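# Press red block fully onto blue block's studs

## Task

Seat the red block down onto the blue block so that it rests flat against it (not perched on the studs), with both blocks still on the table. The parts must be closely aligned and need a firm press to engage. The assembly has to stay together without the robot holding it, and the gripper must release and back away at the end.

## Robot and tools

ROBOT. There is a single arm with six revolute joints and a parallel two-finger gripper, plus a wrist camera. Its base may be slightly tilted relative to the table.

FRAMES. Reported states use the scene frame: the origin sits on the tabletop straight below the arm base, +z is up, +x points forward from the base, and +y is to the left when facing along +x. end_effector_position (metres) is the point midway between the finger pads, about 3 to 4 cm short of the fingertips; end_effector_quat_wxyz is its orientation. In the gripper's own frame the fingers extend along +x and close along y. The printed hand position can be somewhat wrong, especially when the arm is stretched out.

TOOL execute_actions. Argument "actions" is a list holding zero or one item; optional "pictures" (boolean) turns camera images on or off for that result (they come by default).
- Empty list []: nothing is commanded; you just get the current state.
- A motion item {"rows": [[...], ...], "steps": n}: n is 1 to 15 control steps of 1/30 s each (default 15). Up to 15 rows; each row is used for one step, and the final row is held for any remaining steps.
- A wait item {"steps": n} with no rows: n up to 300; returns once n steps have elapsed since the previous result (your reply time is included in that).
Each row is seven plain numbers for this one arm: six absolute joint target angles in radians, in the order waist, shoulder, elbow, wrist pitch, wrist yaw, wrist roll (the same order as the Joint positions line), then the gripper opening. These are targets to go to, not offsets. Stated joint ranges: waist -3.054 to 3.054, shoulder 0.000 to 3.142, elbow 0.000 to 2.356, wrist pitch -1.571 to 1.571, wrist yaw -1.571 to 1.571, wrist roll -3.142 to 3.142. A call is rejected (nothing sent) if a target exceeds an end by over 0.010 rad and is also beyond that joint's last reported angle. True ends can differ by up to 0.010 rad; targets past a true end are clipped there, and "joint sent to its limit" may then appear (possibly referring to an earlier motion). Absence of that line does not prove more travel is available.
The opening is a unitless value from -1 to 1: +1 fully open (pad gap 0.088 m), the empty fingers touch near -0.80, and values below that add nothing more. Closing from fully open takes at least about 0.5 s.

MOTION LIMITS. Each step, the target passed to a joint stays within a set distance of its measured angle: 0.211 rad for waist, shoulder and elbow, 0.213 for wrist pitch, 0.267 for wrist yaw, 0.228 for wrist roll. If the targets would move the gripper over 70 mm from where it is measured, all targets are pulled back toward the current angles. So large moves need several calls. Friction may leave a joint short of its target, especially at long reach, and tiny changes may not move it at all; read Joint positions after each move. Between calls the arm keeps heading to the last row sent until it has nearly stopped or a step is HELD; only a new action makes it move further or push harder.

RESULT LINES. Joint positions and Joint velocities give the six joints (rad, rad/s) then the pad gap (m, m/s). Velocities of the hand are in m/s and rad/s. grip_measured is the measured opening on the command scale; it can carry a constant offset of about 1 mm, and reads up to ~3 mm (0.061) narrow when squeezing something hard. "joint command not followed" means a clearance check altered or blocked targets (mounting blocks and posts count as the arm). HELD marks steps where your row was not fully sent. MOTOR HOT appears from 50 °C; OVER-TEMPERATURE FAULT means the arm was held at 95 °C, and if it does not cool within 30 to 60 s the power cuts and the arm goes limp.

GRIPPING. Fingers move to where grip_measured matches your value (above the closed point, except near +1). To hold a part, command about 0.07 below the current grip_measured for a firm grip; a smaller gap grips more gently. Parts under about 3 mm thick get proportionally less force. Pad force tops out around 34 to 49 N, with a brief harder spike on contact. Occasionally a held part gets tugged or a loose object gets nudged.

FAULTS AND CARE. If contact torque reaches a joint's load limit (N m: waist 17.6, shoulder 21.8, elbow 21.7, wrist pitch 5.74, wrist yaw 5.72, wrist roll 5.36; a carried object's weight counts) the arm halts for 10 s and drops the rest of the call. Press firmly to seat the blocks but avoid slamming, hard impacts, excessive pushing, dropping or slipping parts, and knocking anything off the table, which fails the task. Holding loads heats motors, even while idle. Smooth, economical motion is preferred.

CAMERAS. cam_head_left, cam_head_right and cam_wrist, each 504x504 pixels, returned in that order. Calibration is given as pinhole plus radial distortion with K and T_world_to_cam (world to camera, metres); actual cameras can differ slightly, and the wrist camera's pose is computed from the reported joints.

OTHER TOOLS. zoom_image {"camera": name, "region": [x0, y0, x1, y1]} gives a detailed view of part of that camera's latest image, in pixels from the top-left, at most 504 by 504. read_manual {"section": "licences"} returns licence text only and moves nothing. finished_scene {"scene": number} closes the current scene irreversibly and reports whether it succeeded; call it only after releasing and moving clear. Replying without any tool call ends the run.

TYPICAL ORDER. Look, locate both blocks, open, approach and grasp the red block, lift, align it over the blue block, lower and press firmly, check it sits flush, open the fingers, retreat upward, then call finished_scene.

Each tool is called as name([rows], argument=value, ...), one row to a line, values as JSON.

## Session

execute_actions(actions=[])

Scene clock: 0.00 s of 11933.50 s.
end_effector_position=(+0.4349, -0.1962, +0.3020) grip_measured=+0.853 end_effector_quat_wxyz=(+0.442, +0.845, -0.253, -0.160) end_effector_velocity=(-0.001, -0.002, +0.001) end_effector_angular_velocity=(-0.007, -0.004, -0.003)
Joint positions: [0.546 1.704 0.863 1.443 0.725 1.04  0.081]
Joint velocities: [-0.002 -0.002 -0.002  0.007 -0.007 -0.007 -0.   ]
Heat: hottest waist 25 °C (+0.0 °C/min).
camera_calibration (this result's frames):
cam_wrist: T_world_to_cam=[[0.278268, 0.506274, -0.816244, 0.231735], [0.148628, 0.816877, 0.557335, -0.0404062], [0.948935, -0.276405, 0.152064, -0.439705], [0, 0, 0, 1]] pos_world=[0.358773, -0.205851, 0.278535]

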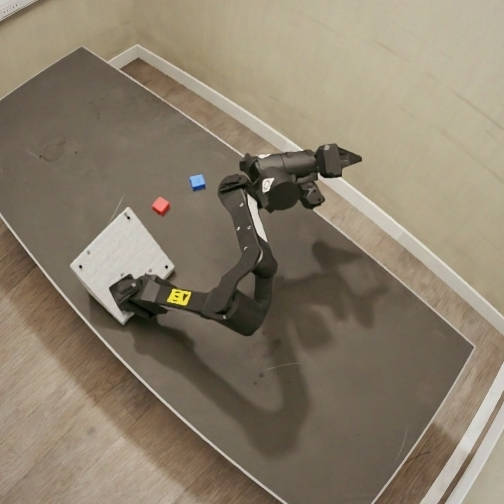

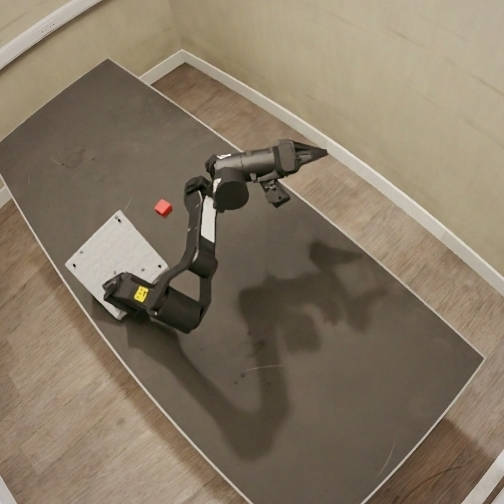

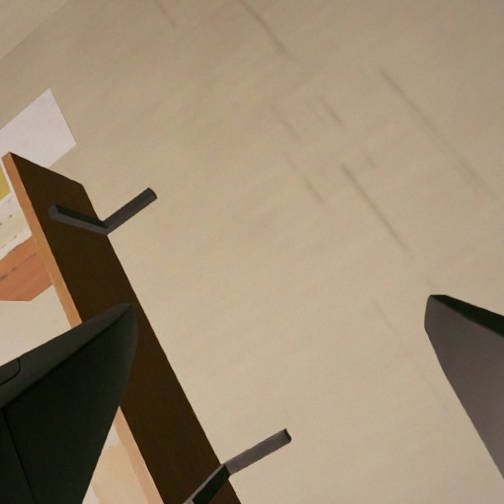

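execute_actions([
  {"rows":[[0.96,1.9,1.2,-1.075,0.594,0.7,1]]},
], pictures=false)

execute_actions([
  {"steps":25},
], pictures=false)

execute_actions([
  {"rows":[[0.962,2.322,1.21,-1.075,0.594,0.7,1]]},
], pictures=false)

execute_actions([
  {"steps":10},
])

Scene clock: 8.77 s of 11933.50 s.
end_effector_position=(+0.4455, +0.0255, +0.4420) grip_measured=+1.000 end_effector_quat_wxyz=(+0.700, +0.710, -0.010, +0.082) end_effector_velocity=(-0.038, +0.330, -0.162) end_effector_angular_velocity=(-1.365, +0.710, +1.133)
Joint positions: [0.964 1.884 1.186 0.766 0.593 0.71  0.088]
Joint velocities: [ 0.168  0.051  0.066 -1.853 -0.022 -0.11   0.   ]
Heat: hottest waist 26 °C (+6.8 °C/min).
Steps of this call (steps 1 to 90: nothing new was sent; then 5.27 s passed at rest; steps 91 to 105: all 15 steps of this action). Readings (joint positions):
91: [0.554 1.717 0.875 1.429 0.725 1.015]
92: [0.575 1.735 0.905 1.395 0.709 0.979]
94: [0.635 1.781 0.972 1.322 0.670 0.907]
98: [0.775 1.849 1.082 1.170 0.631 0.795]
105: the state above

Scene clock: 9.60 s of 11933.50 s.
end_effector_position=(+0.3059, +0.0889, +0.2119) grip_measured=+1.000 end_effector_quat_wxyz=(+0.809, +0.182, +0.550, +0.102) end_effector_velocity=(-0.259, -0.162, -0.184) end_effector_angular_velocity=(-1.255, +0.883, +1.023)
Joint positions: [ 0.959  1.893  1.187 -0.818  0.593  0.701  0.088]
Joint velocities: [-0.007 -0.002  0.002 -1.853 -0.007  0.007  0.   ]
Heat: hottest waist 27 °C (+12.5 °C/min).
Steps of this call (steps 1 to 25: the robot went on to your last target). Readings (joint positions):
1: [0.967 1.886 1.187 0.703 0.593 0.708]
2: [0.967 1.887 1.187 0.639 0.593 0.706]
4: [0.962 1.891 1.187 0.512 0.593 0.704]
8: [0.959 1.893 1.187 0.258 0.593 0.703]
25: the state above

Scene clock: 10.10 s of 11933.50 s.
end_effector_position=(+0.2382, +0.1214, +0.1016) grip_measured=+1.000 end_effector_quat_wxyz=(+0.703, -0.090, +0.699, +0.094) end_effector_velocity=(-0.010, -0.012, -0.005) end_effector_angular_velocity=(-0.073, +0.043, +0.061)
Joint positions: [ 0.959  2.316  1.206 -1.072  0.592  0.701  0.088]
Joint velocities: [-0.002  0.017 -0.002 -0.081  0.007 -0.007  0.   ]
Heat: hottest waist 27 °C (+11.9 °C/min).
Steps of this call (steps 1 to 15: all 15 steps of this action). Readings (joint positions):
1: [0.959 1.923 1.191 -0.888 0.595 0.701]
2: [0.959 1.960 1.206 -0.941 0.600 0.701]
4: [0.959 2.073 1.219 -1.004 0.600 0.701]
8: [0.959 2.283 1.212 -1.057 0.592 0.701]
15: the state above

Scene clock: 10.43 s of 11933.50 s.
end_effector_position=(+0.2379, +0.1211, +0.1015) grip_measured=+1.000 end_effector_quat_wxyz=(+0.703, -0.091, +0.699, +0.093) end_effector_velocity=(-0.003, -0.004, -0.000) end_effector_angular_velocity=(-0.011, +0.018, +0.018)
Joint positions: [ 0.959  2.317  1.206 -1.074  0.592  0.701  0.088]
Joint velocities: [-0.002 -0.002 -0.002 -0.022 -0.007 -0.007  0.   ]
Heat: hottest waist 27 °C (+11.5 °C/min).
Steps of this call (steps 1 to 10: the robot went on to your last target). Readings (joint positions):
1: [0.959 2.317 1.206 -1.074 0.592 0.701]
2: [0.959 2.317 1.206 -1.074 0.592 0.701]
4: [0.959 2.317 1.206 -1.074 0.592 0.701]
8: [0.959 2.317 1.206 -1.074 0.592 0.701]
10: the state above
camera_calibration (this result's frames):
cam_wrist: T_world_to_cam=[[0.239203, -0.970763, 0.0200419, 0.0655335], [-0.906042, -0.215739, 0.364068, 0.23703], [-0.3491, -0.105245, -0.931157, 0.263477], [0, 0, 0, 1]] pos_world=[0.291063, 0.142484, 0.15773]

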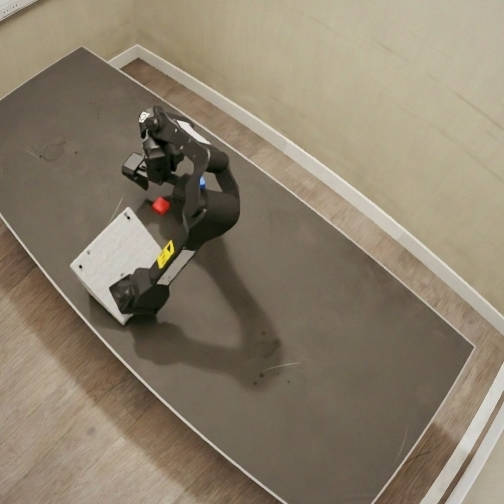

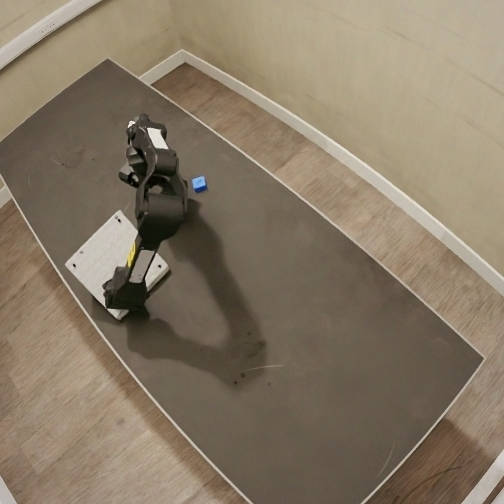

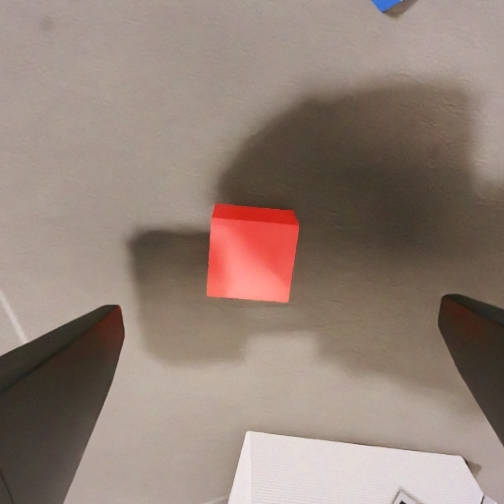

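execute_actions([
  {"rows":[[0.915,2.36,1.135,-0.94,0.62,0.75,0.6],[0.915,2.36,1.135,-0.94,0.62,0.75,0.6],[0.915,2.36,1.135,-0.94,0.62,0.75,0.6],[0.915,2.36,1.135,-0.94,0.62,0.75,0.6],[0.866,2.397,1.068,-0.815,0.647,0.72,0.6]]},
])

execute_actions([
  {"rows":[[0.866,2.397,1.068,-0.815,0.647,0.72,-0.3]]},
], pictures=false)

execute_actions([
  {"rows":[[0.962,2.322,1.21,-1.075,0.594,0.7,-0.3]],"steps":12},
], pictures=false)

execute_actions([
  {"rows":[[0.9,2.35,1.32,-1.11,0.62,0.5,-0.3],[0.9,2.35,1.32,-1.11,0.62,0.4,-0.3],[0.84,2.39,1.43,-1.15,0.65,0.3,-0.3],[0.84,2.39,1.43,-1.15,0.65,0.2,-0.3],[0.79,2.44,1.54,-1.17,0.68,0.1,-0.3],[0.79,2.44,1.54,-1.17,0.68,0,-0.3],[0.735,2.5,1.645,-1.186,0.713,-0.17,-0.3]]},
], pictures=false)

execute_actions([
  {"steps":12},
])

Scene clock: 24.10 s of 11933.50 s.
end_effector_position=(+0.2350, +0.1273, +0.0426) grip_measured=+0.604 end_effector_quat_wxyz=(+0.706, -0.051, +0.705, +0.052) end_effector_velocity=(-0.000, -0.001, +0.001) end_effector_angular_velocity=(+0.003, +0.009, +0.022)
Joint positions: [ 0.864  2.391  1.076 -0.819  0.644  0.723  0.069]
Joint velocities: [-0.002 -0.002  0.002 -0.007 -0.007 -0.022 -0.001]
Heat: hottest waist 28 °C (+7.5 °C/min).
Steps of this call (steps 1 to 15: the robot went on to your last target; steps 16 to 90: nothing new was sent; then 10.17 s passed at rest; steps 91 to 105: all 15 steps of this action). Readings (joint positions):
91: [0.956 2.320 1.196 -1.048 0.597 0.710]
92: [0.948 2.322 1.184 -1.008 0.604 0.722]
94: [0.927 2.338 1.166 -0.972 0.611 0.736]
98: [0.876 2.378 1.098 -0.853 0.636 0.727]
105: the state above
camera_calibration (this result's frames):
cam_wrist: T_world_to_cam=[[0.126437, -0.991736, 0.0217602, 0.102468], [-0.923381, -0.109651, 0.367892, 0.247535], [-0.362465, -0.0666082, -0.929614, 0.206429], [0, 0, 0, 1]] pos_world=[0.290437, 0.142513, 0.0986034]

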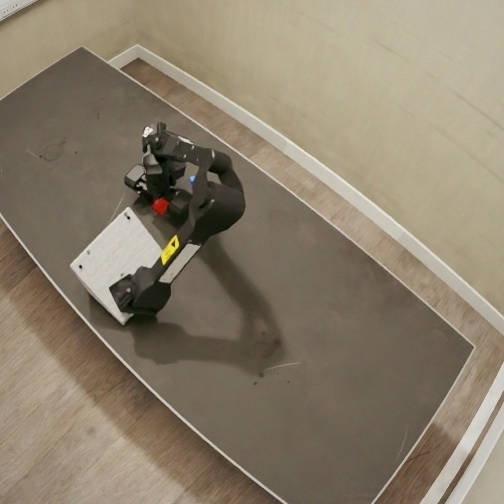

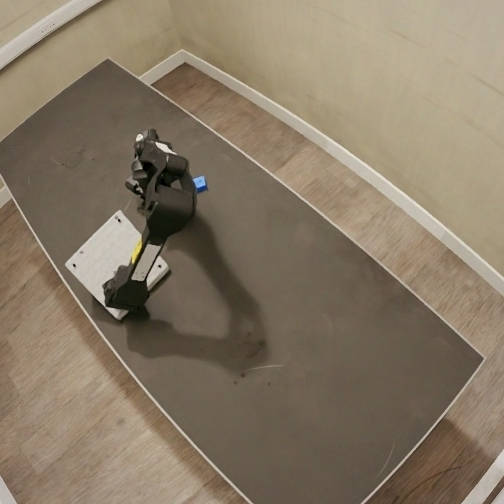

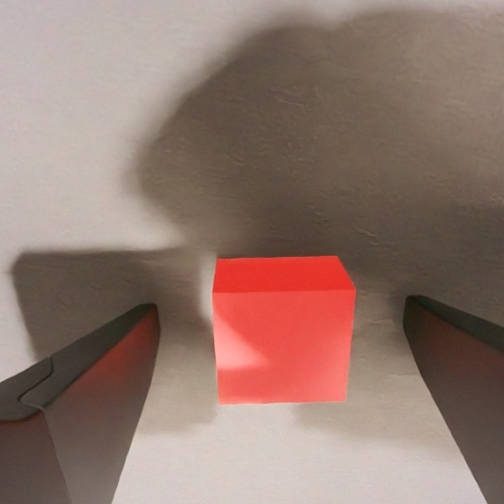

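Scene clock: 24.60 s of 11933.50 s.
end_effector_position=(+0.2352, +0.1278, +0.0428) grip_measured=-0.166 end_effector_quat_wxyz=(+0.707, -0.051, +0.704, +0.052) end_effector_velocity=(-0.002, +0.000, -0.001) end_effector_angular_velocity=(+0.006, +0.006, +0.004)
Joint positions: [ 0.866  2.391  1.076 -0.816  0.645  0.722  0.031]
Joint velocities: [-0.002 -0.002 -0.007  0.007 -0.007 -0.007 -0.   ]
Heat: hottest waist 28 °C (+7.3 °C/min).
Steps of this call (steps 1 to 15: all 15 steps of this action). Readings (joint positions):
1: [0.864 2.391 1.076 -0.819 0.644 0.723]
2: [0.864 2.391 1.076 -0.819 0.644 0.723]
4: [0.864 2.391 1.076 -0.817 0.644 0.723]
8: [0.865 2.391 1.076 -0.817 0.644 0.722]
15: the state above

Scene clock: 25.00 s of 11933.50 s.
end_effector_position=(+0.2369, +0.1221, +0.0997) grip_measured=-0.166 end_effector_quat_wxyz=(+0.703, -0.095, +0.699, +0.092) end_effector_velocity=(-0.008, -0.006, -0.001) end_effector_angular_velocity=(-0.016, +0.039, +0.029)
Joint positions: [ 0.962  2.325  1.204 -1.071  0.597  0.702  0.031]
Joint velocities: [-0.002 -0.002 -0.007 -0.037 -0.022 -0.007 -0.   ]
Heat: hottest waist 28 °C (+7.2 °C/min).
Steps of this call (steps 1 to 12: all 12 steps of this action). Readings (joint positions):
1: [0.872 2.388 1.095 -0.862 0.637 0.719]
2: [0.891 2.386 1.120 -0.933 0.624 0.713]
4: [0.934 2.362 1.158 -1.008 0.608 0.707]
8: [0.962 2.325 1.202 -1.057 0.602 0.704]
12: the state above

Scene clock: 25.50 s of 11933.50 s.
end_effector_position=(+0.3524, +0.1046, +0.0900) grip_measured=-0.166 end_effector_quat_wxyz=(+0.643, -0.291, +0.644, +0.294) end_effector_velocity=(-0.017, +0.027, -0.005) end_effector_angular_velocity=(-0.036, +0.014, +0.500)
Joint positions: [ 0.727  2.485  1.628 -1.183  0.709 -0.136  0.031]
Joint velocities: [ 0.056  0.081  0.012 -0.022 -0.007 -0.403  0.   ]
Heat: hottest waist 28 °C (+7.1 °C/min).
Steps of this call (steps 1 to 15: all 15 steps of this action). Readings (joint positions):
1: [0.957 2.327 1.218 -1.086 0.596 0.655]
2: [0.944 2.333 1.240 -1.095 0.600 0.586]
4: [0.900 2.358 1.323 -1.121 0.622 0.450]
8: [0.789 2.436 1.539 -1.164 0.683 0.180]
15: the state above

Scene clock: 25.90 s of 11933.50 s.
end_effector_position=(+0.3524, +0.1064, +0.0909) grip_measured=-0.166 end_effector_quat_wxyz=(+0.639, -0.304, +0.638, +0.304) end_effector_velocity=(-0.000, -0.003, -0.000) end_effector_angular_velocity=(-0.009, +0.001, -0.004)
Joint positions: [ 0.732  2.49   1.632 -1.184  0.709 -0.167  0.031]
Joint velocities: [-0.002 -0.002 -0.002 -0.007  0.007  0.007 -0.   ]
Heat: hottest waist 28 °C (+6.9 °C/min).
Steps of this call (steps 1 to 12: the robot went on to your last target). Readings (joint positions):
1: [0.729 2.487 1.628 -1.183 0.709 -0.146]
2: [0.730 2.489 1.628 -1.184 0.709 -0.153]
4: [0.732 2.490 1.629 -1.184 0.709 -0.161]
8: [0.732 2.490 1.632 -1.184 0.709 -0.166]
12: the state above
camera_calibration (this result's frames):
cam_wrist: T_world_to_cam=[[0.76337, -0.645562, 0.0227109, -0.195461], [-0.606877, -0.704694, 0.36757, 0.287762], [-0.221285, -0.294374, -0.929719, 0.266993], [0, 0, 0, 1]] pos_world=[0.382927, 0.155197, 0.146895]

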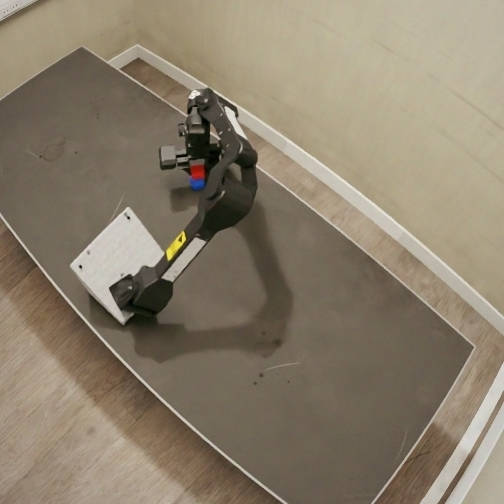

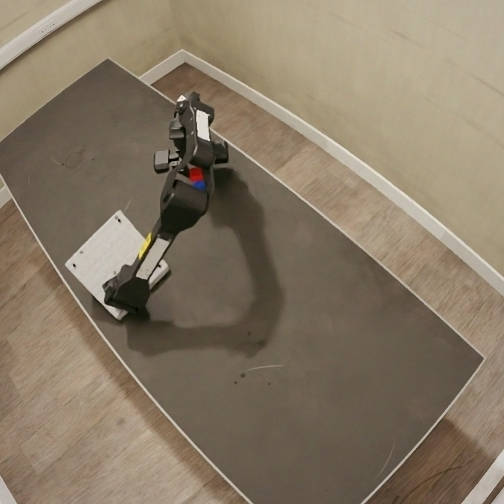

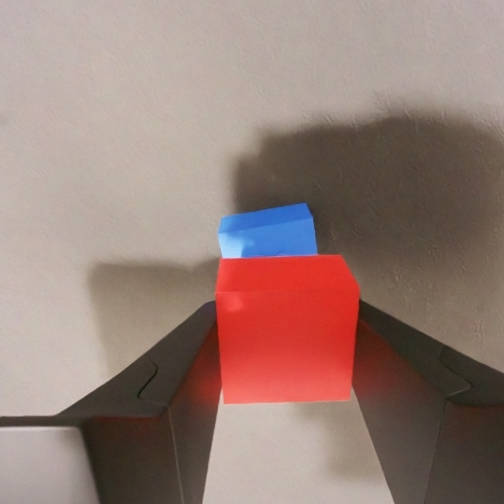

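execute_actions([
  {"rows":[[0.71,2.495,1.585,-1.13,0.72,-0.34,-0.3],[0.71,2.495,1.585,-1.13,0.72,-0.34,-0.3],[0.71,2.495,1.585,-1.13,0.72,-0.34,-0.3],[0.71,2.495,1.585,-1.13,0.72,-0.34,-0.3],[0.691,2.498,1.556,-1.079,0.731,-0.36,-0.3]]},
])

execute_actions([
  {"rows":[[0.691,2.498,1.556,-1.079,0.731,-0.36,0.4]],"steps":8},
], pictures=false)

execute_actions([
  {"rows":[[0.651,2.506,1.499,-0.979,0.749,-0.41,0.4]]},
])

Scene clock: 35.23 s of 11933.50 s.
end_effector_position=(+0.3533, +0.1043, +0.0669) grip_measured=-0.166 end_effector_quat_wxyz=(+0.617, -0.346, +0.616, +0.347) end_effector_velocity=(+0.001, -0.002, -0.003) end_effector_angular_velocity=(-0.005, -0.001, +0.001)
Joint positions: [ 0.688  2.49   1.566 -1.082  0.728 -0.356  0.031]
Joint velocities: [-0.007 -0.002 -0.007  0.007  0.007 -0.007 -0.   ]
Heat: hottest waist 30 °C (+8.5 °C/min).
Steps of this call (steps 1 to 30: the robot went on to your last target; steps 31 to 90: nothing new was sent; then 5.83 s passed at rest; steps 91 to 105: all 15 steps of this action). Readings (joint positions):
91: [0.731 2.490 1.627 -1.174 0.711 -0.209]
92: [0.727 2.490 1.620 -1.160 0.713 -0.252]
94: [0.718 2.490 1.608 -1.145 0.715 -0.298]
98: [0.695 2.490 1.574 -1.096 0.725 -0.344]
105: the state above
camera_calibration (this result's frames):
cam_wrist: T_world_to_cam=[[0.84393, -0.535989, 0.0222995, -0.236887], [-0.505667, -0.780931, 0.366671, 0.2679], [-0.179118, -0.320721, -0.930083, 0.232163], [0, 0, 0, 1]] pos_world=[0.376969, 0.156703, 0.122982]

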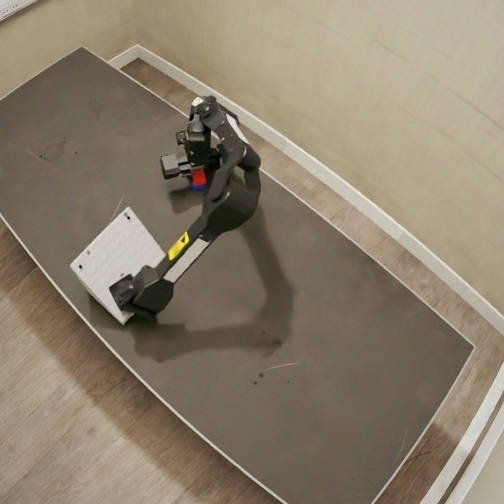

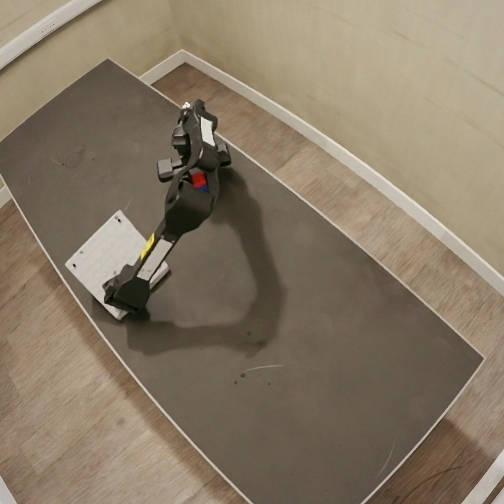

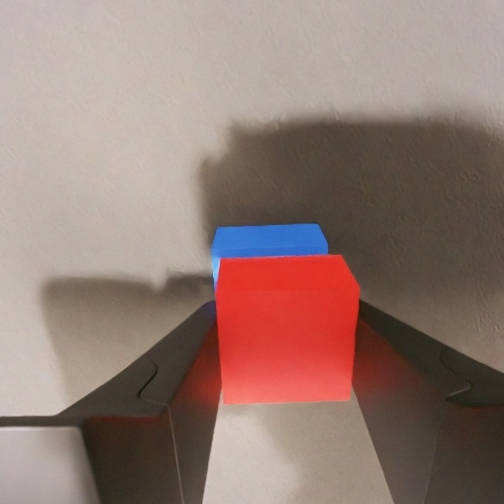

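Scene clock: 35.50 s of 11933.50 s.
end_effector_position=(+0.3533, +0.1044, +0.0669) grip_measured=+0.361 end_effector_quat_wxyz=(+0.617, -0.346, +0.615, +0.347) end_effector_velocity=(-0.002, -0.002, -0.002) end_effector_angular_velocity=(+0.002, +0.014, +0.007)
Joint positions: [ 0.688  2.49   1.566 -1.081  0.728 -0.357  0.057]
Joint velocities: [-0.007 -0.002 -0.002 -0.007 -0.007 -0.007  0.022]
Heat: hottest waist 30 °C (+8.5 °C/min).
Steps of this call (steps 1 to 8: all 8 steps of this action). Readings (joint positions):
1: [0.688 2.490 1.566 -1.082 0.728 -0.357]
2: [0.688 2.490 1.566 -1.082 0.728 -0.357]
4: [0.688 2.490 1.566 -1.081 0.728 -0.357]
8: the state above

Scene clock: 36.00 s of 11933.50 s.
end_effector_position=(+0.3529, +0.1035, +0.0433) grip_measured=+0.397 end_effector_quat_wxyz=(+0.616, -0.347, +0.616, +0.347) end_effector_velocity=(+0.001, -0.001, -0.003) end_effector_angular_velocity=(-0.005, -0.000, +0.001)
Joint positions: [ 0.647  2.499  1.508 -0.982  0.746 -0.408  0.058]
Joint velocities: [-0.007  0.002 -0.002  0.007  0.007 -0.007 -0.   ]
Heat: hottest waist 30 °C (+8.3 °C/min).
Steps of this call (steps 1 to 15: all 15 steps of this action). Readings (joint positions):
1: [0.686 2.490 1.555 -1.058 0.731 -0.370]
2: [0.680 2.490 1.543 -1.030 0.736 -0.382]
4: [0.664 2.493 1.525 -1.004 0.741 -0.396]
8: [0.647 2.499 1.508 -0.987 0.744 -0.405]
15: the state above
camera_calibration (this result's frames):
cam_wrist: T_world_to_cam=[[0.844703, -0.534729, 0.0232853, -0.236866], [-0.504605, -0.781102, 0.367767, 0.275329], [-0.178468, -0.322404, -0.929626, 0.209743], [0, 0, 0, 1]] pos_world=[0.376446, 0.156023, 0.0992414]

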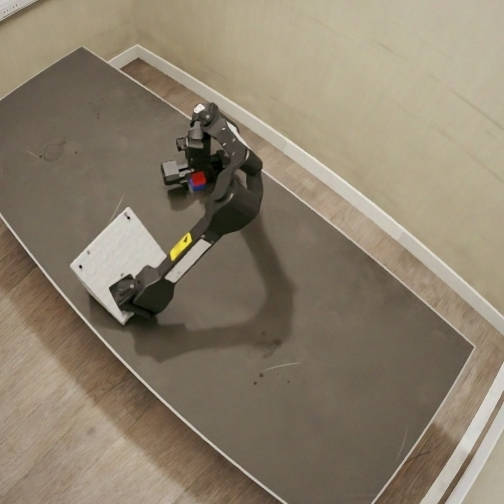

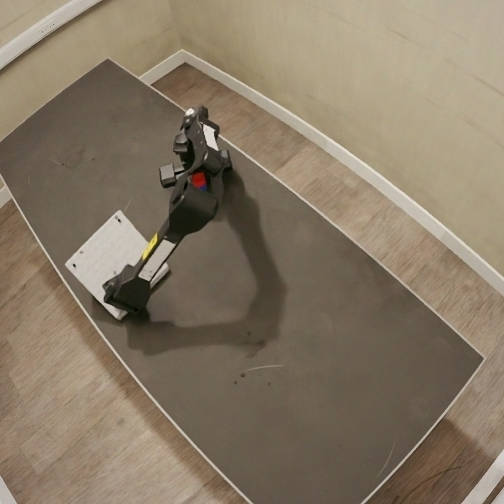

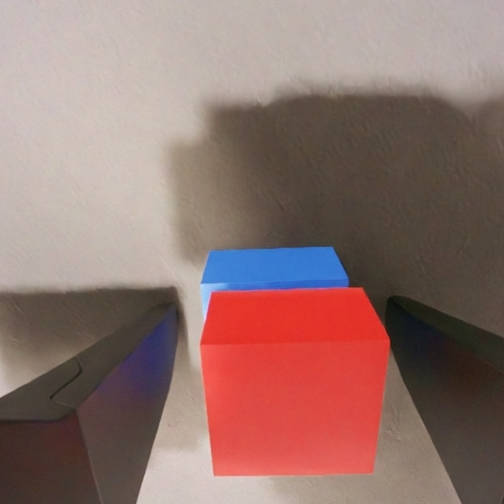

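execute_actions([
  {"rows":[[0.651,2.506,1.499,-0.979,0.749,-0.41,0.2],[0.651,2.506,1.499,-0.979,0.749,-0.41,0.1],[0.651,2.506,1.499,-0.979,0.749,-0.41,0.05],[0.651,2.506,1.499,-0.979,0.749,-0.41,0],[0.651,2.506,1.499,-0.979,0.749,-0.41,-0.05],[0.651,2.506,1.499,-0.979,0.749,-0.41,-0.1],[0.651,2.506,1.499,-0.979,0.749,-0.41,-0.2]]},
], pictures=false)

execute_actions([
  {"rows":[[0.651,2.506,1.499,-0.979,0.749,-0.41,0.7]],"steps":10},
])

execute_actions([
  {"rows":[[0.651,2.506,1.499,-0.979,0.749,1.165,0.7]]},
], pictures=false)

execute_actions([
  {"steps":20},
], pictures=false)

execute_actions([
  {"rows":[[0.651,2.506,1.499,-0.979,0.749,1.165,0.0]],"steps":10},
], pictures=false)

execute_actions([
  {"rows":[[0.651,2.506,1.499,-0.979,0.749,1.165,-0.05],[0.651,2.506,1.499,-0.979,0.749,1.165,-0.1],[0.651,2.506,1.499,-0.979,0.749,1.165,-0.2]],"steps":10},
], pictures=false)

execute_actions([
  {"rows":[[0.651,2.506,1.499,-0.979,0.749,1.165,0.5]],"steps":9},
])

execute_actions([
  {"rows":[[0.732,2.48,1.635,-1.184,0.71,1.26,0.5]],"steps":12},
], pictures=false)

execute_actions([
  {"rows":[[0.732,2.48,1.635,-1.184,0.71,1.26,-0.55]]},
])

Scene clock: 47.13 s of 11933.50 s.
end_effector_position=(+0.3530, +0.1039, +0.0436) grip_measured=-0.164 end_effector_quat_wxyz=(+0.617, -0.347, +0.615, +0.347) end_effector_velocity=(-0.002, -0.001, -0.000) end_effector_angular_velocity=(+0.003, +0.010, +0.025)
Joint positions: [ 0.648  2.499  1.508 -0.981  0.746 -0.408  0.031]
Joint velocities: [-0.002 -0.002 -0.002 -0.007 -0.007 -0.022 -0.   ]
Heat: hottest waist 32 °C (+8.9 °C/min).
Steps of this call (steps 1 to 15: the robot went on to your last target; steps 16 to 90: nothing new was sent; then 7.63 s passed at rest; steps 91 to 105: all 15 steps of this action). Readings (joint positions):
91: [0.647 2.499 1.508 -0.981 0.746 -0.408]
92: [0.647 2.499 1.508 -0.981 0.746 -0.408]
94: [0.647 2.499 1.508 -0.981 0.746 -0.408]
98: [0.647 2.499 1.508 -0.981 0.746 -0.408]
105: the state above

Scene clock: 47.47 s of 11933.50 s.
end_effector_position=(+0.3530, +0.1039, +0.0436) grip_measured=+0.670 end_effector_quat_wxyz=(+0.617, -0.347, +0.615, +0.347) end_effector_velocity=(-0.002, -0.002, -0.002) end_effector_angular_velocity=(+0.002, +0.014, +0.007)
Joint positions: [ 0.648  2.499  1.508 -0.981  0.746 -0.408  0.072]
Joint velocities: [-0.007 -0.002 -0.002 -0.007 -0.007 -0.007  0.019]
Heat: hottest waist 32 °C (+8.8 °C/min).
Steps of this call (steps 1 to 10: all 10 steps of this action). Readings (joint positions):
1: [0.648 2.499 1.508 -0.981 0.746 -0.408]
2: [0.648 2.499 1.508 -0.981 0.746 -0.408]
4: [0.648 2.499 1.508 -0.981 0.746 -0.408]
8: [0.648 2.499 1.508 -0.981 0.746 -0.408]
10: the state above
camera_calibration (this result's frames):
cam_wrist: T_world_to_cam=[[0.844659, -0.534738, 0.02464, -0.236845], [-0.50525, -0.781184, 0.366707, 0.275838], [-0.176844, -0.322192, -0.93001, 0.209582], [0, 0, 0, 1]] pos_world=[0.376484, 0.156356, 0.0995973]

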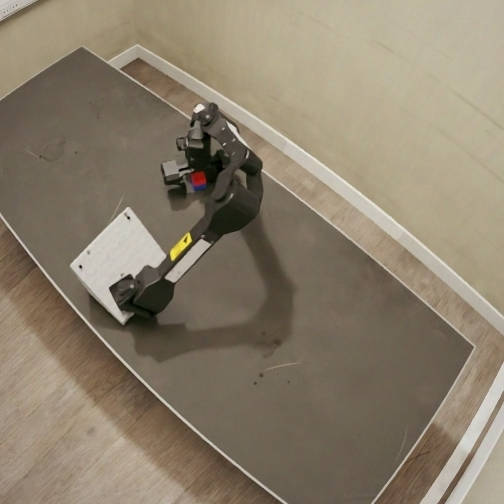

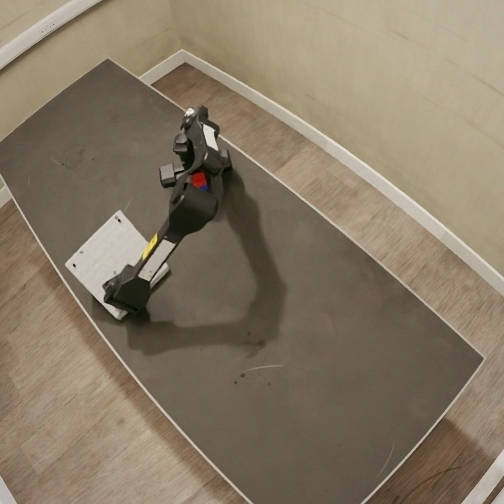

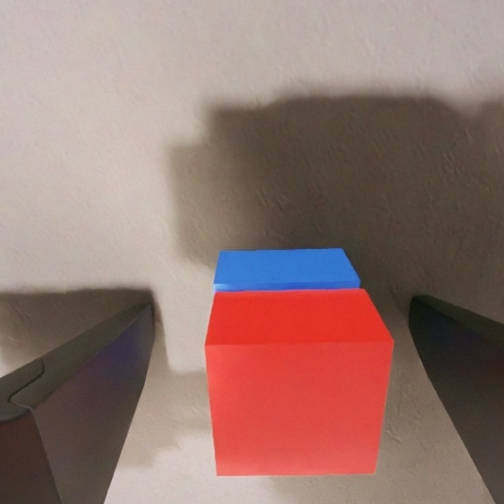

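Scene clock: 47.97 s of 11933.50 s.
end_effector_position=(+0.3530, +0.1039, +0.0436) grip_measured=+0.697 end_effector_quat_wxyz=(+0.708, -0.009, +0.706, +0.010) end_effector_velocity=(-0.001, -0.002, +0.001) end_effector_angular_velocity=(+0.010, +0.010, -2.000)
Joint positions: [ 0.648  2.499  1.508 -0.981  0.746  0.592  0.073]
Joint velocities: [-0.002 -0.007 -0.002 -0.007 -0.007  2.    -0.   ]
Heat: hottest waist 32 °C (+8.8 °C/min).
Steps of this call (steps 1 to 15: all 15 steps of this action). Readings (joint positions):
1: [0.648 2.499 1.508 -0.981 0.746 -0.357]
2: [0.648 2.499 1.508 -0.981 0.746 -0.287]
4: [0.648 2.499 1.508 -0.981 0.746 -0.152]
8: [0.648 2.499 1.508 -0.981 0.746 0.118]
15: the state above

Scene clock: 48.63 s of 11933.50 s.
end_effector_position=(+0.3530, +0.1039, +0.0436) grip_measured=+0.697 end_effector_quat_wxyz=(+0.682, +0.190, +0.680, -0.189) end_effector_velocity=(-0.004, -0.002, -0.000) end_effector_angular_velocity=(-0.004, +0.019, +0.006)
Joint positions: [ 0.648  2.499  1.508 -0.981  0.746  1.162  0.073]
Joint velocities: [-0.002 -0.002 -0.002 -0.022 -0.007  0.007 -0.   ]
Heat: hottest waist 32 °C (+8.6 °C/min).
Steps of this call (steps 1 to 20: the robot went on to your last target). Readings (joint positions):
1: [0.648 2.499 1.508 -0.981 0.746 0.660]
2: [0.648 2.499 1.508 -0.981 0.746 0.728]
4: [0.648 2.499 1.508 -0.981 0.746 0.863]
8: [0.648 2.499 1.508 -0.981 0.746 1.087]
20: the state above

Scene clock: 48.97 s of 11933.50 s.
end_effector_position=(+0.3530, +0.1039, +0.0436) grip_measured=+0.021 end_effector_quat_wxyz=(+0.682, +0.191, +0.680, -0.189) end_effector_velocity=(-0.000, +0.002, +0.001) end_effector_angular_velocity=(+0.009, -0.002, +0.019)
Joint positions: [ 0.648  2.499  1.508 -0.981  0.746  1.163  0.04 ]
Joint velocities: [ 0.002 -0.002 -0.002  0.007 -0.007 -0.022 -0.012]
Heat: hottest waist 32 °C (+8.6 °C/min).
Steps of this call (steps 1 to 10: all 10 steps of this action). Readings (joint positions):
1: [0.648 2.499 1.508 -0.981 0.746 1.162]
2: [0.648 2.499 1.508 -0.981 0.746 1.162]
4: [0.648 2.499 1.508 -0.981 0.746 1.162]
8: [0.648 2.499 1.508 -0.981 0.746 1.162]
10: the state above

Scene clock: 49.30 s of 11933.50 s.
end_effector_position=(+0.3531, +0.1039, +0.0437) grip_measured=-0.165 end_effector_quat_wxyz=(+0.682, +0.190, +0.680, -0.189) end_effector_velocity=(-0.002, -0.001, -0.000) end_effector_angular_velocity=(+0.003, +0.010, -0.004)
Joint positions: [ 0.649  2.499  1.508 -0.981  0.746  1.163  0.031]
Joint velocities: [-0.002 -0.002 -0.002 -0.007 -0.007  0.007 -0.   ]
Heat: hottest waist 32 °C (+8.5 °C/min).
Steps of this call (steps 1 to 10: all 10 steps of this action). Readings (joint positions):
1: [0.648 2.499 1.508 -0.981 0.746 1.163]
2: [0.648 2.499 1.508 -0.981 0.746 1.163]
4: [0.648 2.499 1.508 -0.981 0.746 1.163]
8: [0.649 2.499 1.508 -0.981 0.746 1.163]
10: the state above

Scene clock: 49.60 s of 11933.50 s.
end_effector_position=(+0.3531, +0.1039, +0.0437) grip_measured=+0.471 end_effector_quat_wxyz=(+0.682, +0.190, +0.680, -0.189) end_effector_velocity=(-0.002, -0.001, -0.000) end_effector_angular_velocity=(+0.017, +0.020, +0.004)
Joint positions: [ 0.649  2.499  1.508 -0.981  0.746  1.163  0.062]
Joint velocities: [-0.007 -0.007 -0.002 -0.007 -0.022 -0.007  0.017]
Heat: hottest waist 32 °C (+8.5 °C/min).
Steps of this call (steps 1 to 9: all 9 steps of this action). Readings (joint positions):
1: [0.649 2.499 1.508 -0.981 0.746 1.163]
2: [0.649 2.499 1.508 -0.981 0.746 1.163]
4: [0.649 2.499 1.508 -0.981 0.746 1.163]
8: [0.649 2.499 1.508 -0.981 0.746 1.163]
9: the state above
camera_calibration (this result's frames):
cam_wrist: T_world_to_cam=[[-0.534022, -0.845222, 0.0204793, 0.282353], [-0.782442, 0.503244, 0.366783, 0.240247], [-0.32032, 0.179847, -0.930081, 0.208187], [0, 0, 0, 1]] pos_world=[0.405449, 0.080306, 0.0997296]

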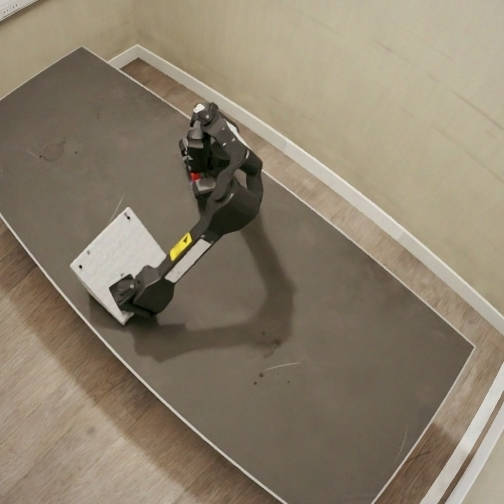

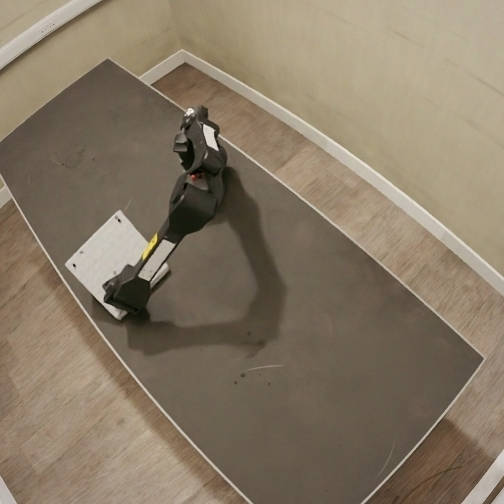

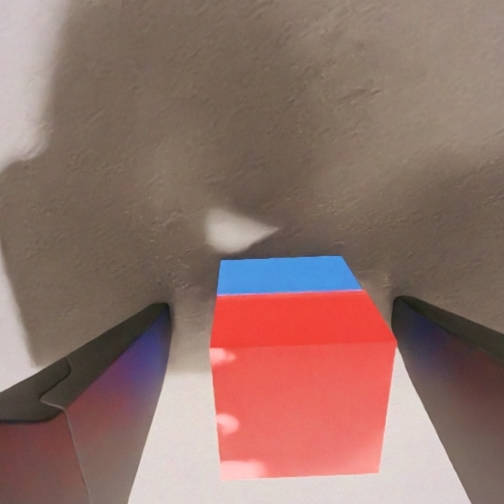

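Scene clock: 50.00 s of 11933.50 s.
end_effector_position=(+0.3524, +0.1056, +0.0917) grip_measured=+0.497 end_effector_quat_wxyz=(+0.684, +0.188, +0.680, -0.187) end_effector_velocity=(-0.001, -0.016, -0.011) end_effector_angular_velocity=(-0.026, +0.047, -0.012)
Joint positions: [ 0.733  2.484  1.627 -1.18   0.712  1.256  0.063]
Joint velocities: [-0.042 -0.002 -0.002 -0.037  0.007  0.007 -0.   ]
Heat: hottest waist 32 °C (+8.4 °C/min).
Steps of this call (steps 1 to 12: all 12 steps of this action). Readings (joint positions):
1: [0.653 2.499 1.527 -1.026 0.741 1.186]
2: [0.666 2.499 1.550 -1.082 0.732 1.209]
4: [0.701 2.496 1.586 -1.135 0.722 1.235]
8: [0.737 2.484 1.626 -1.171 0.716 1.253]
12: the state above

Scene clock: 50.50 s of 11933.50 s.
end_effector_position=(+0.3523, +0.1049, +0.0912) grip_measured=-0.543 end_effector_quat_wxyz=(+0.683, +0.188, +0.681, -0.187) end_effector_velocity=(+0.001, -0.003, +0.001) end_effector_angular_velocity=(-0.020, -0.012, +0.014)
Joint positions: [ 0.731  2.484  1.627 -1.182  0.712  1.257  0.012]
Joint velocities: [ 0.002 -0.002 -0.002 -0.007  0.022 -0.007 -0.003]
Heat: hottest waist 32 °C (+8.3 °C/min).
Steps of this call (steps 1 to 15: all 15 steps of this action). Readings (joint positions):
1: [0.732 2.484 1.627 -1.181 0.712 1.257]
2: [0.731 2.484 1.627 -1.181 0.712 1.257]
4: [0.731 2.484 1.627 -1.181 0.712 1.257]
8: [0.731 2.484 1.627 -1.182 0.712 1.257]
15: the state above
camera_calibration (this result's frames):
cam_wrist: T_world_to_cam=[[-0.528866, -0.84844, 0.0212198, 0.280285], [-0.78553, 0.498811, 0.366236, 0.223298], [-0.321314, 0.177021, -0.93028, 0.252621], [0, 0, 0, 1]] pos_world=[0.404811, 0.0817023, 0.147281]

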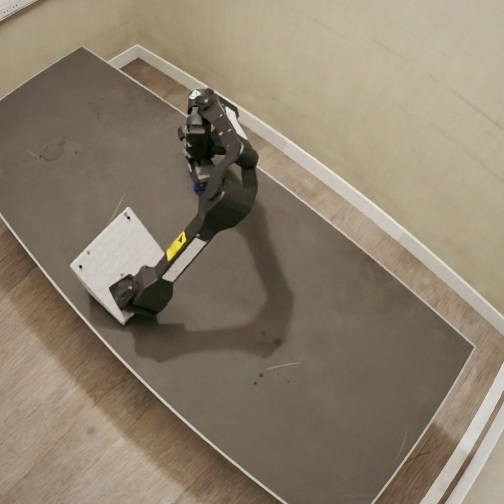

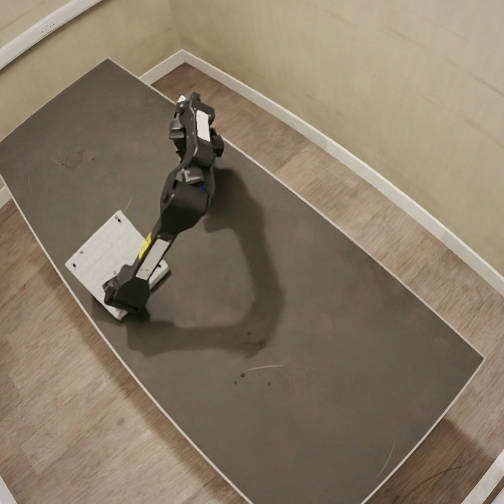

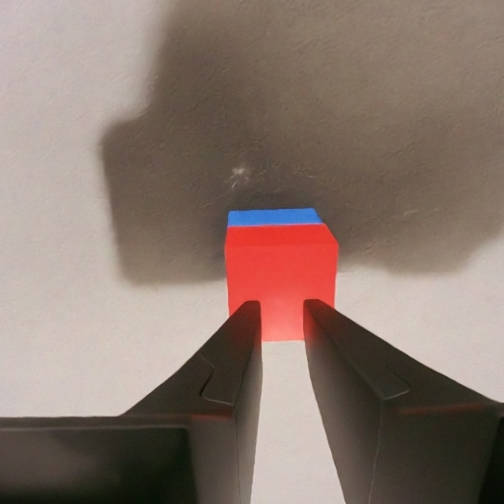

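execute_actions([
  {"rows":[[0.712,2.492,1.587,-1.128,0.723,1.235,-0.55]]},
], pictures=false)

execute_actions([
  {"rows":[[0.705,2.495,1.58,-1.118,0.725,1.23,-0.55],[0.697,2.498,1.574,-1.11,0.726,1.225,-0.55],[0.685,2.51,1.566,-1.11,0.726,1.225,-0.55],[0.672,2.522,1.558,-1.11,0.726,1.225,-0.55],[0.66,2.535,1.55,-1.11,0.726,1.225,-0.55],[0.647,2.547,1.542,-1.11,0.726,1.225,-0.55],[0.635,2.56,1.534,-1.11,0.726,1.225,-0.55],[0.622,2.572,1.526,-1.11,0.726,1.225,-0.55],[0.61,2.585,1.518,-1.11,0.726,1.225,-0.55]]},
], pictures=false)

execute_actions([
  {"rows":[[0.66,2.53,1.55,-1.11,0.726,1.225,-0.55],[0.7,2.49,1.585,-1.11,0.726,1.225,-0.55],[0.7,2.49,1.585,-1.11,0.726,1.225,-0.55],[0.76,2.475,1.68,-1.25,0.697,1.29,0.6]]},
])

zoom_image(camera="cam_wrist", region=[190,160,350,280])

Scene clock: 61.83 s of 11933.50 s.
end_effector_position=(+0.3544, +0.1055, +0.0819) grip_measured=-0.548 end_effector_quat_wxyz=(+0.685, +0.193, +0.677, -0.188) end_effector_velocity=(-0.001, +0.002, -0.000) end_effector_angular_velocity=(+0.020, +0.012, +0.016)
Joint positions: [ 0.715  2.484  1.6   -1.13   0.722  1.238  0.012]
Joint velocities: [-0.002 -0.002 -0.002  0.007 -0.022 -0.022  0.   ]
Heat: hottest waist 33 °C (+7.0 °C/min).
Steps of this call (steps 1 to 15: the robot went on to your last target; steps 16 to 90: nothing new was sent; then 7.83 s passed at rest; steps 91 to 105: all 15 steps of this action). Readings (joint positions):
91: [0.730 2.484 1.623 -1.173 0.712 1.254]
92: [0.727 2.484 1.616 -1.158 0.714 1.250]
94: [0.719 2.484 1.608 -1.142 0.717 1.243]
98: [0.714 2.484 1.602 -1.132 0.720 1.239]
105: the state above

Scene clock: 62.33 s of 11933.50 s.
end_effector_position=(+0.3497, +0.1077, +0.0730) grip_measured=-0.548 end_effector_quat_wxyz=(+0.681, +0.184, +0.684, -0.186) end_effector_velocity=(-0.003, -0.000, -0.002) end_effector_angular_velocity=(-0.000, +0.014, +0.014)
Joint positions: [ 0.707  2.496  1.581 -1.115  0.719  1.227  0.012]
Joint velocities: [-0.002  0.002 -0.002 -0.007 -0.007 -0.007 -0.   ]
Heat: hottest waist 33 °C (+7.1 °C/min).
Steps of this call (steps 1 to 15: all 15 steps of this action). Readings (joint positions):
1: [0.714 2.484 1.599 -1.129 0.722 1.237]
2: [0.714 2.484 1.596 -1.126 0.722 1.234]
4: [0.712 2.484 1.591 -1.120 0.722 1.230]
8: [0.708 2.492 1.582 -1.115 0.719 1.228]
15: the state above

Scene clock: 62.83 s of 11933.50 s.
end_effector_position=(+0.3509, +0.1057, +0.1066) grip_measured=+0.570 end_effector_quat_wxyz=(+0.683, +0.187, +0.681, -0.187) end_effector_velocity=(-0.003, -0.005, -0.000) end_effector_angular_velocity=(-0.004, +0.020, +0.013)
Joint positions: [ 0.758  2.483  1.669 -1.246  0.7    1.287  0.067]
Joint velocities: [-0.007 -0.007 -0.002 -0.022 -0.007 -0.007  0.022]
Heat: hottest waist 33 °C (+7.0 °C/min).
Steps of this call (steps 1 to 15: all 15 steps of this action). Readings (joint positions):
1: [0.709 2.491 1.582 -1.115 0.719 1.227]
2: [0.712 2.485 1.585 -1.114 0.722 1.227]
4: [0.717 2.483 1.602 -1.142 0.722 1.240]
8: [0.744 2.484 1.649 -1.226 0.706 1.277]
15: the state above
camera_calibration (this result's frames):
cam_wrist: T_world_to_cam=[[-0.526615, -0.849825, 0.0217655, 0.279196], [-0.786845, 0.49696, 0.365932, 0.216902], [-0.321794, 0.175579, -0.930387, 0.26676], [0, 0, 0, 1]] pos_world=[0.403539, 0.0826381, 0.162742]

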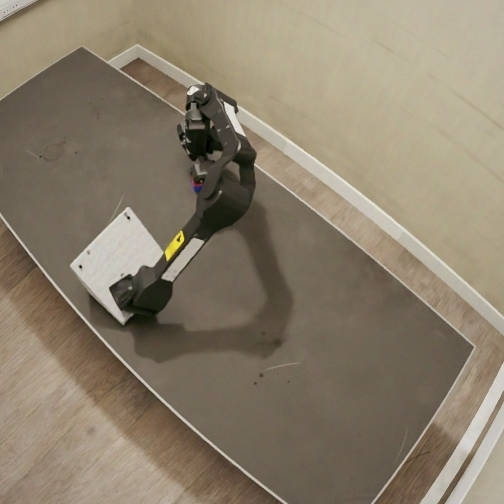

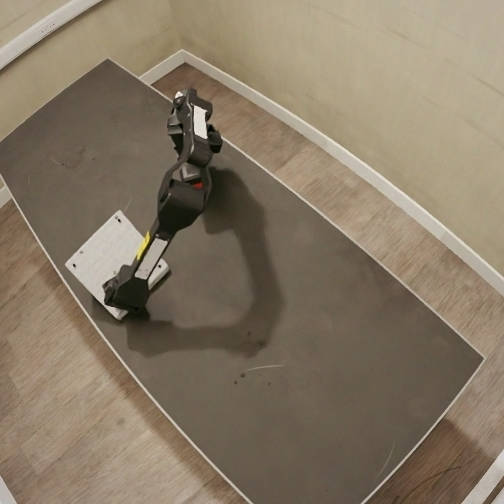

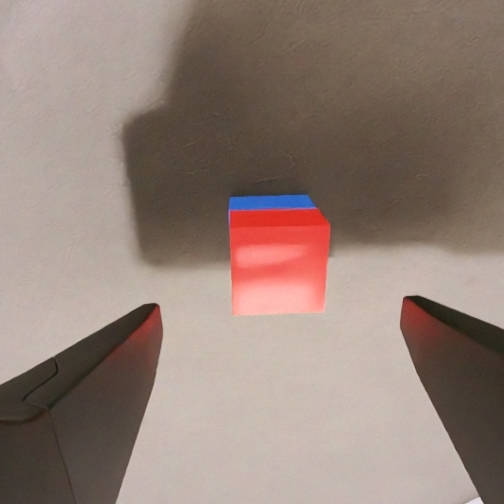

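Region (190, 160, 350, 280) of cam_wrist's 504x504 image, scaled by 3.150, with more detail than that image has; it fills the top 378 rows of this view, and the rest is white.

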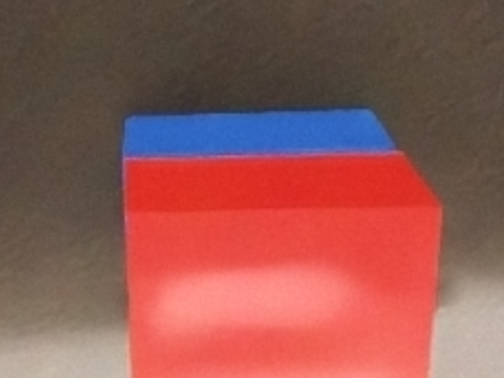

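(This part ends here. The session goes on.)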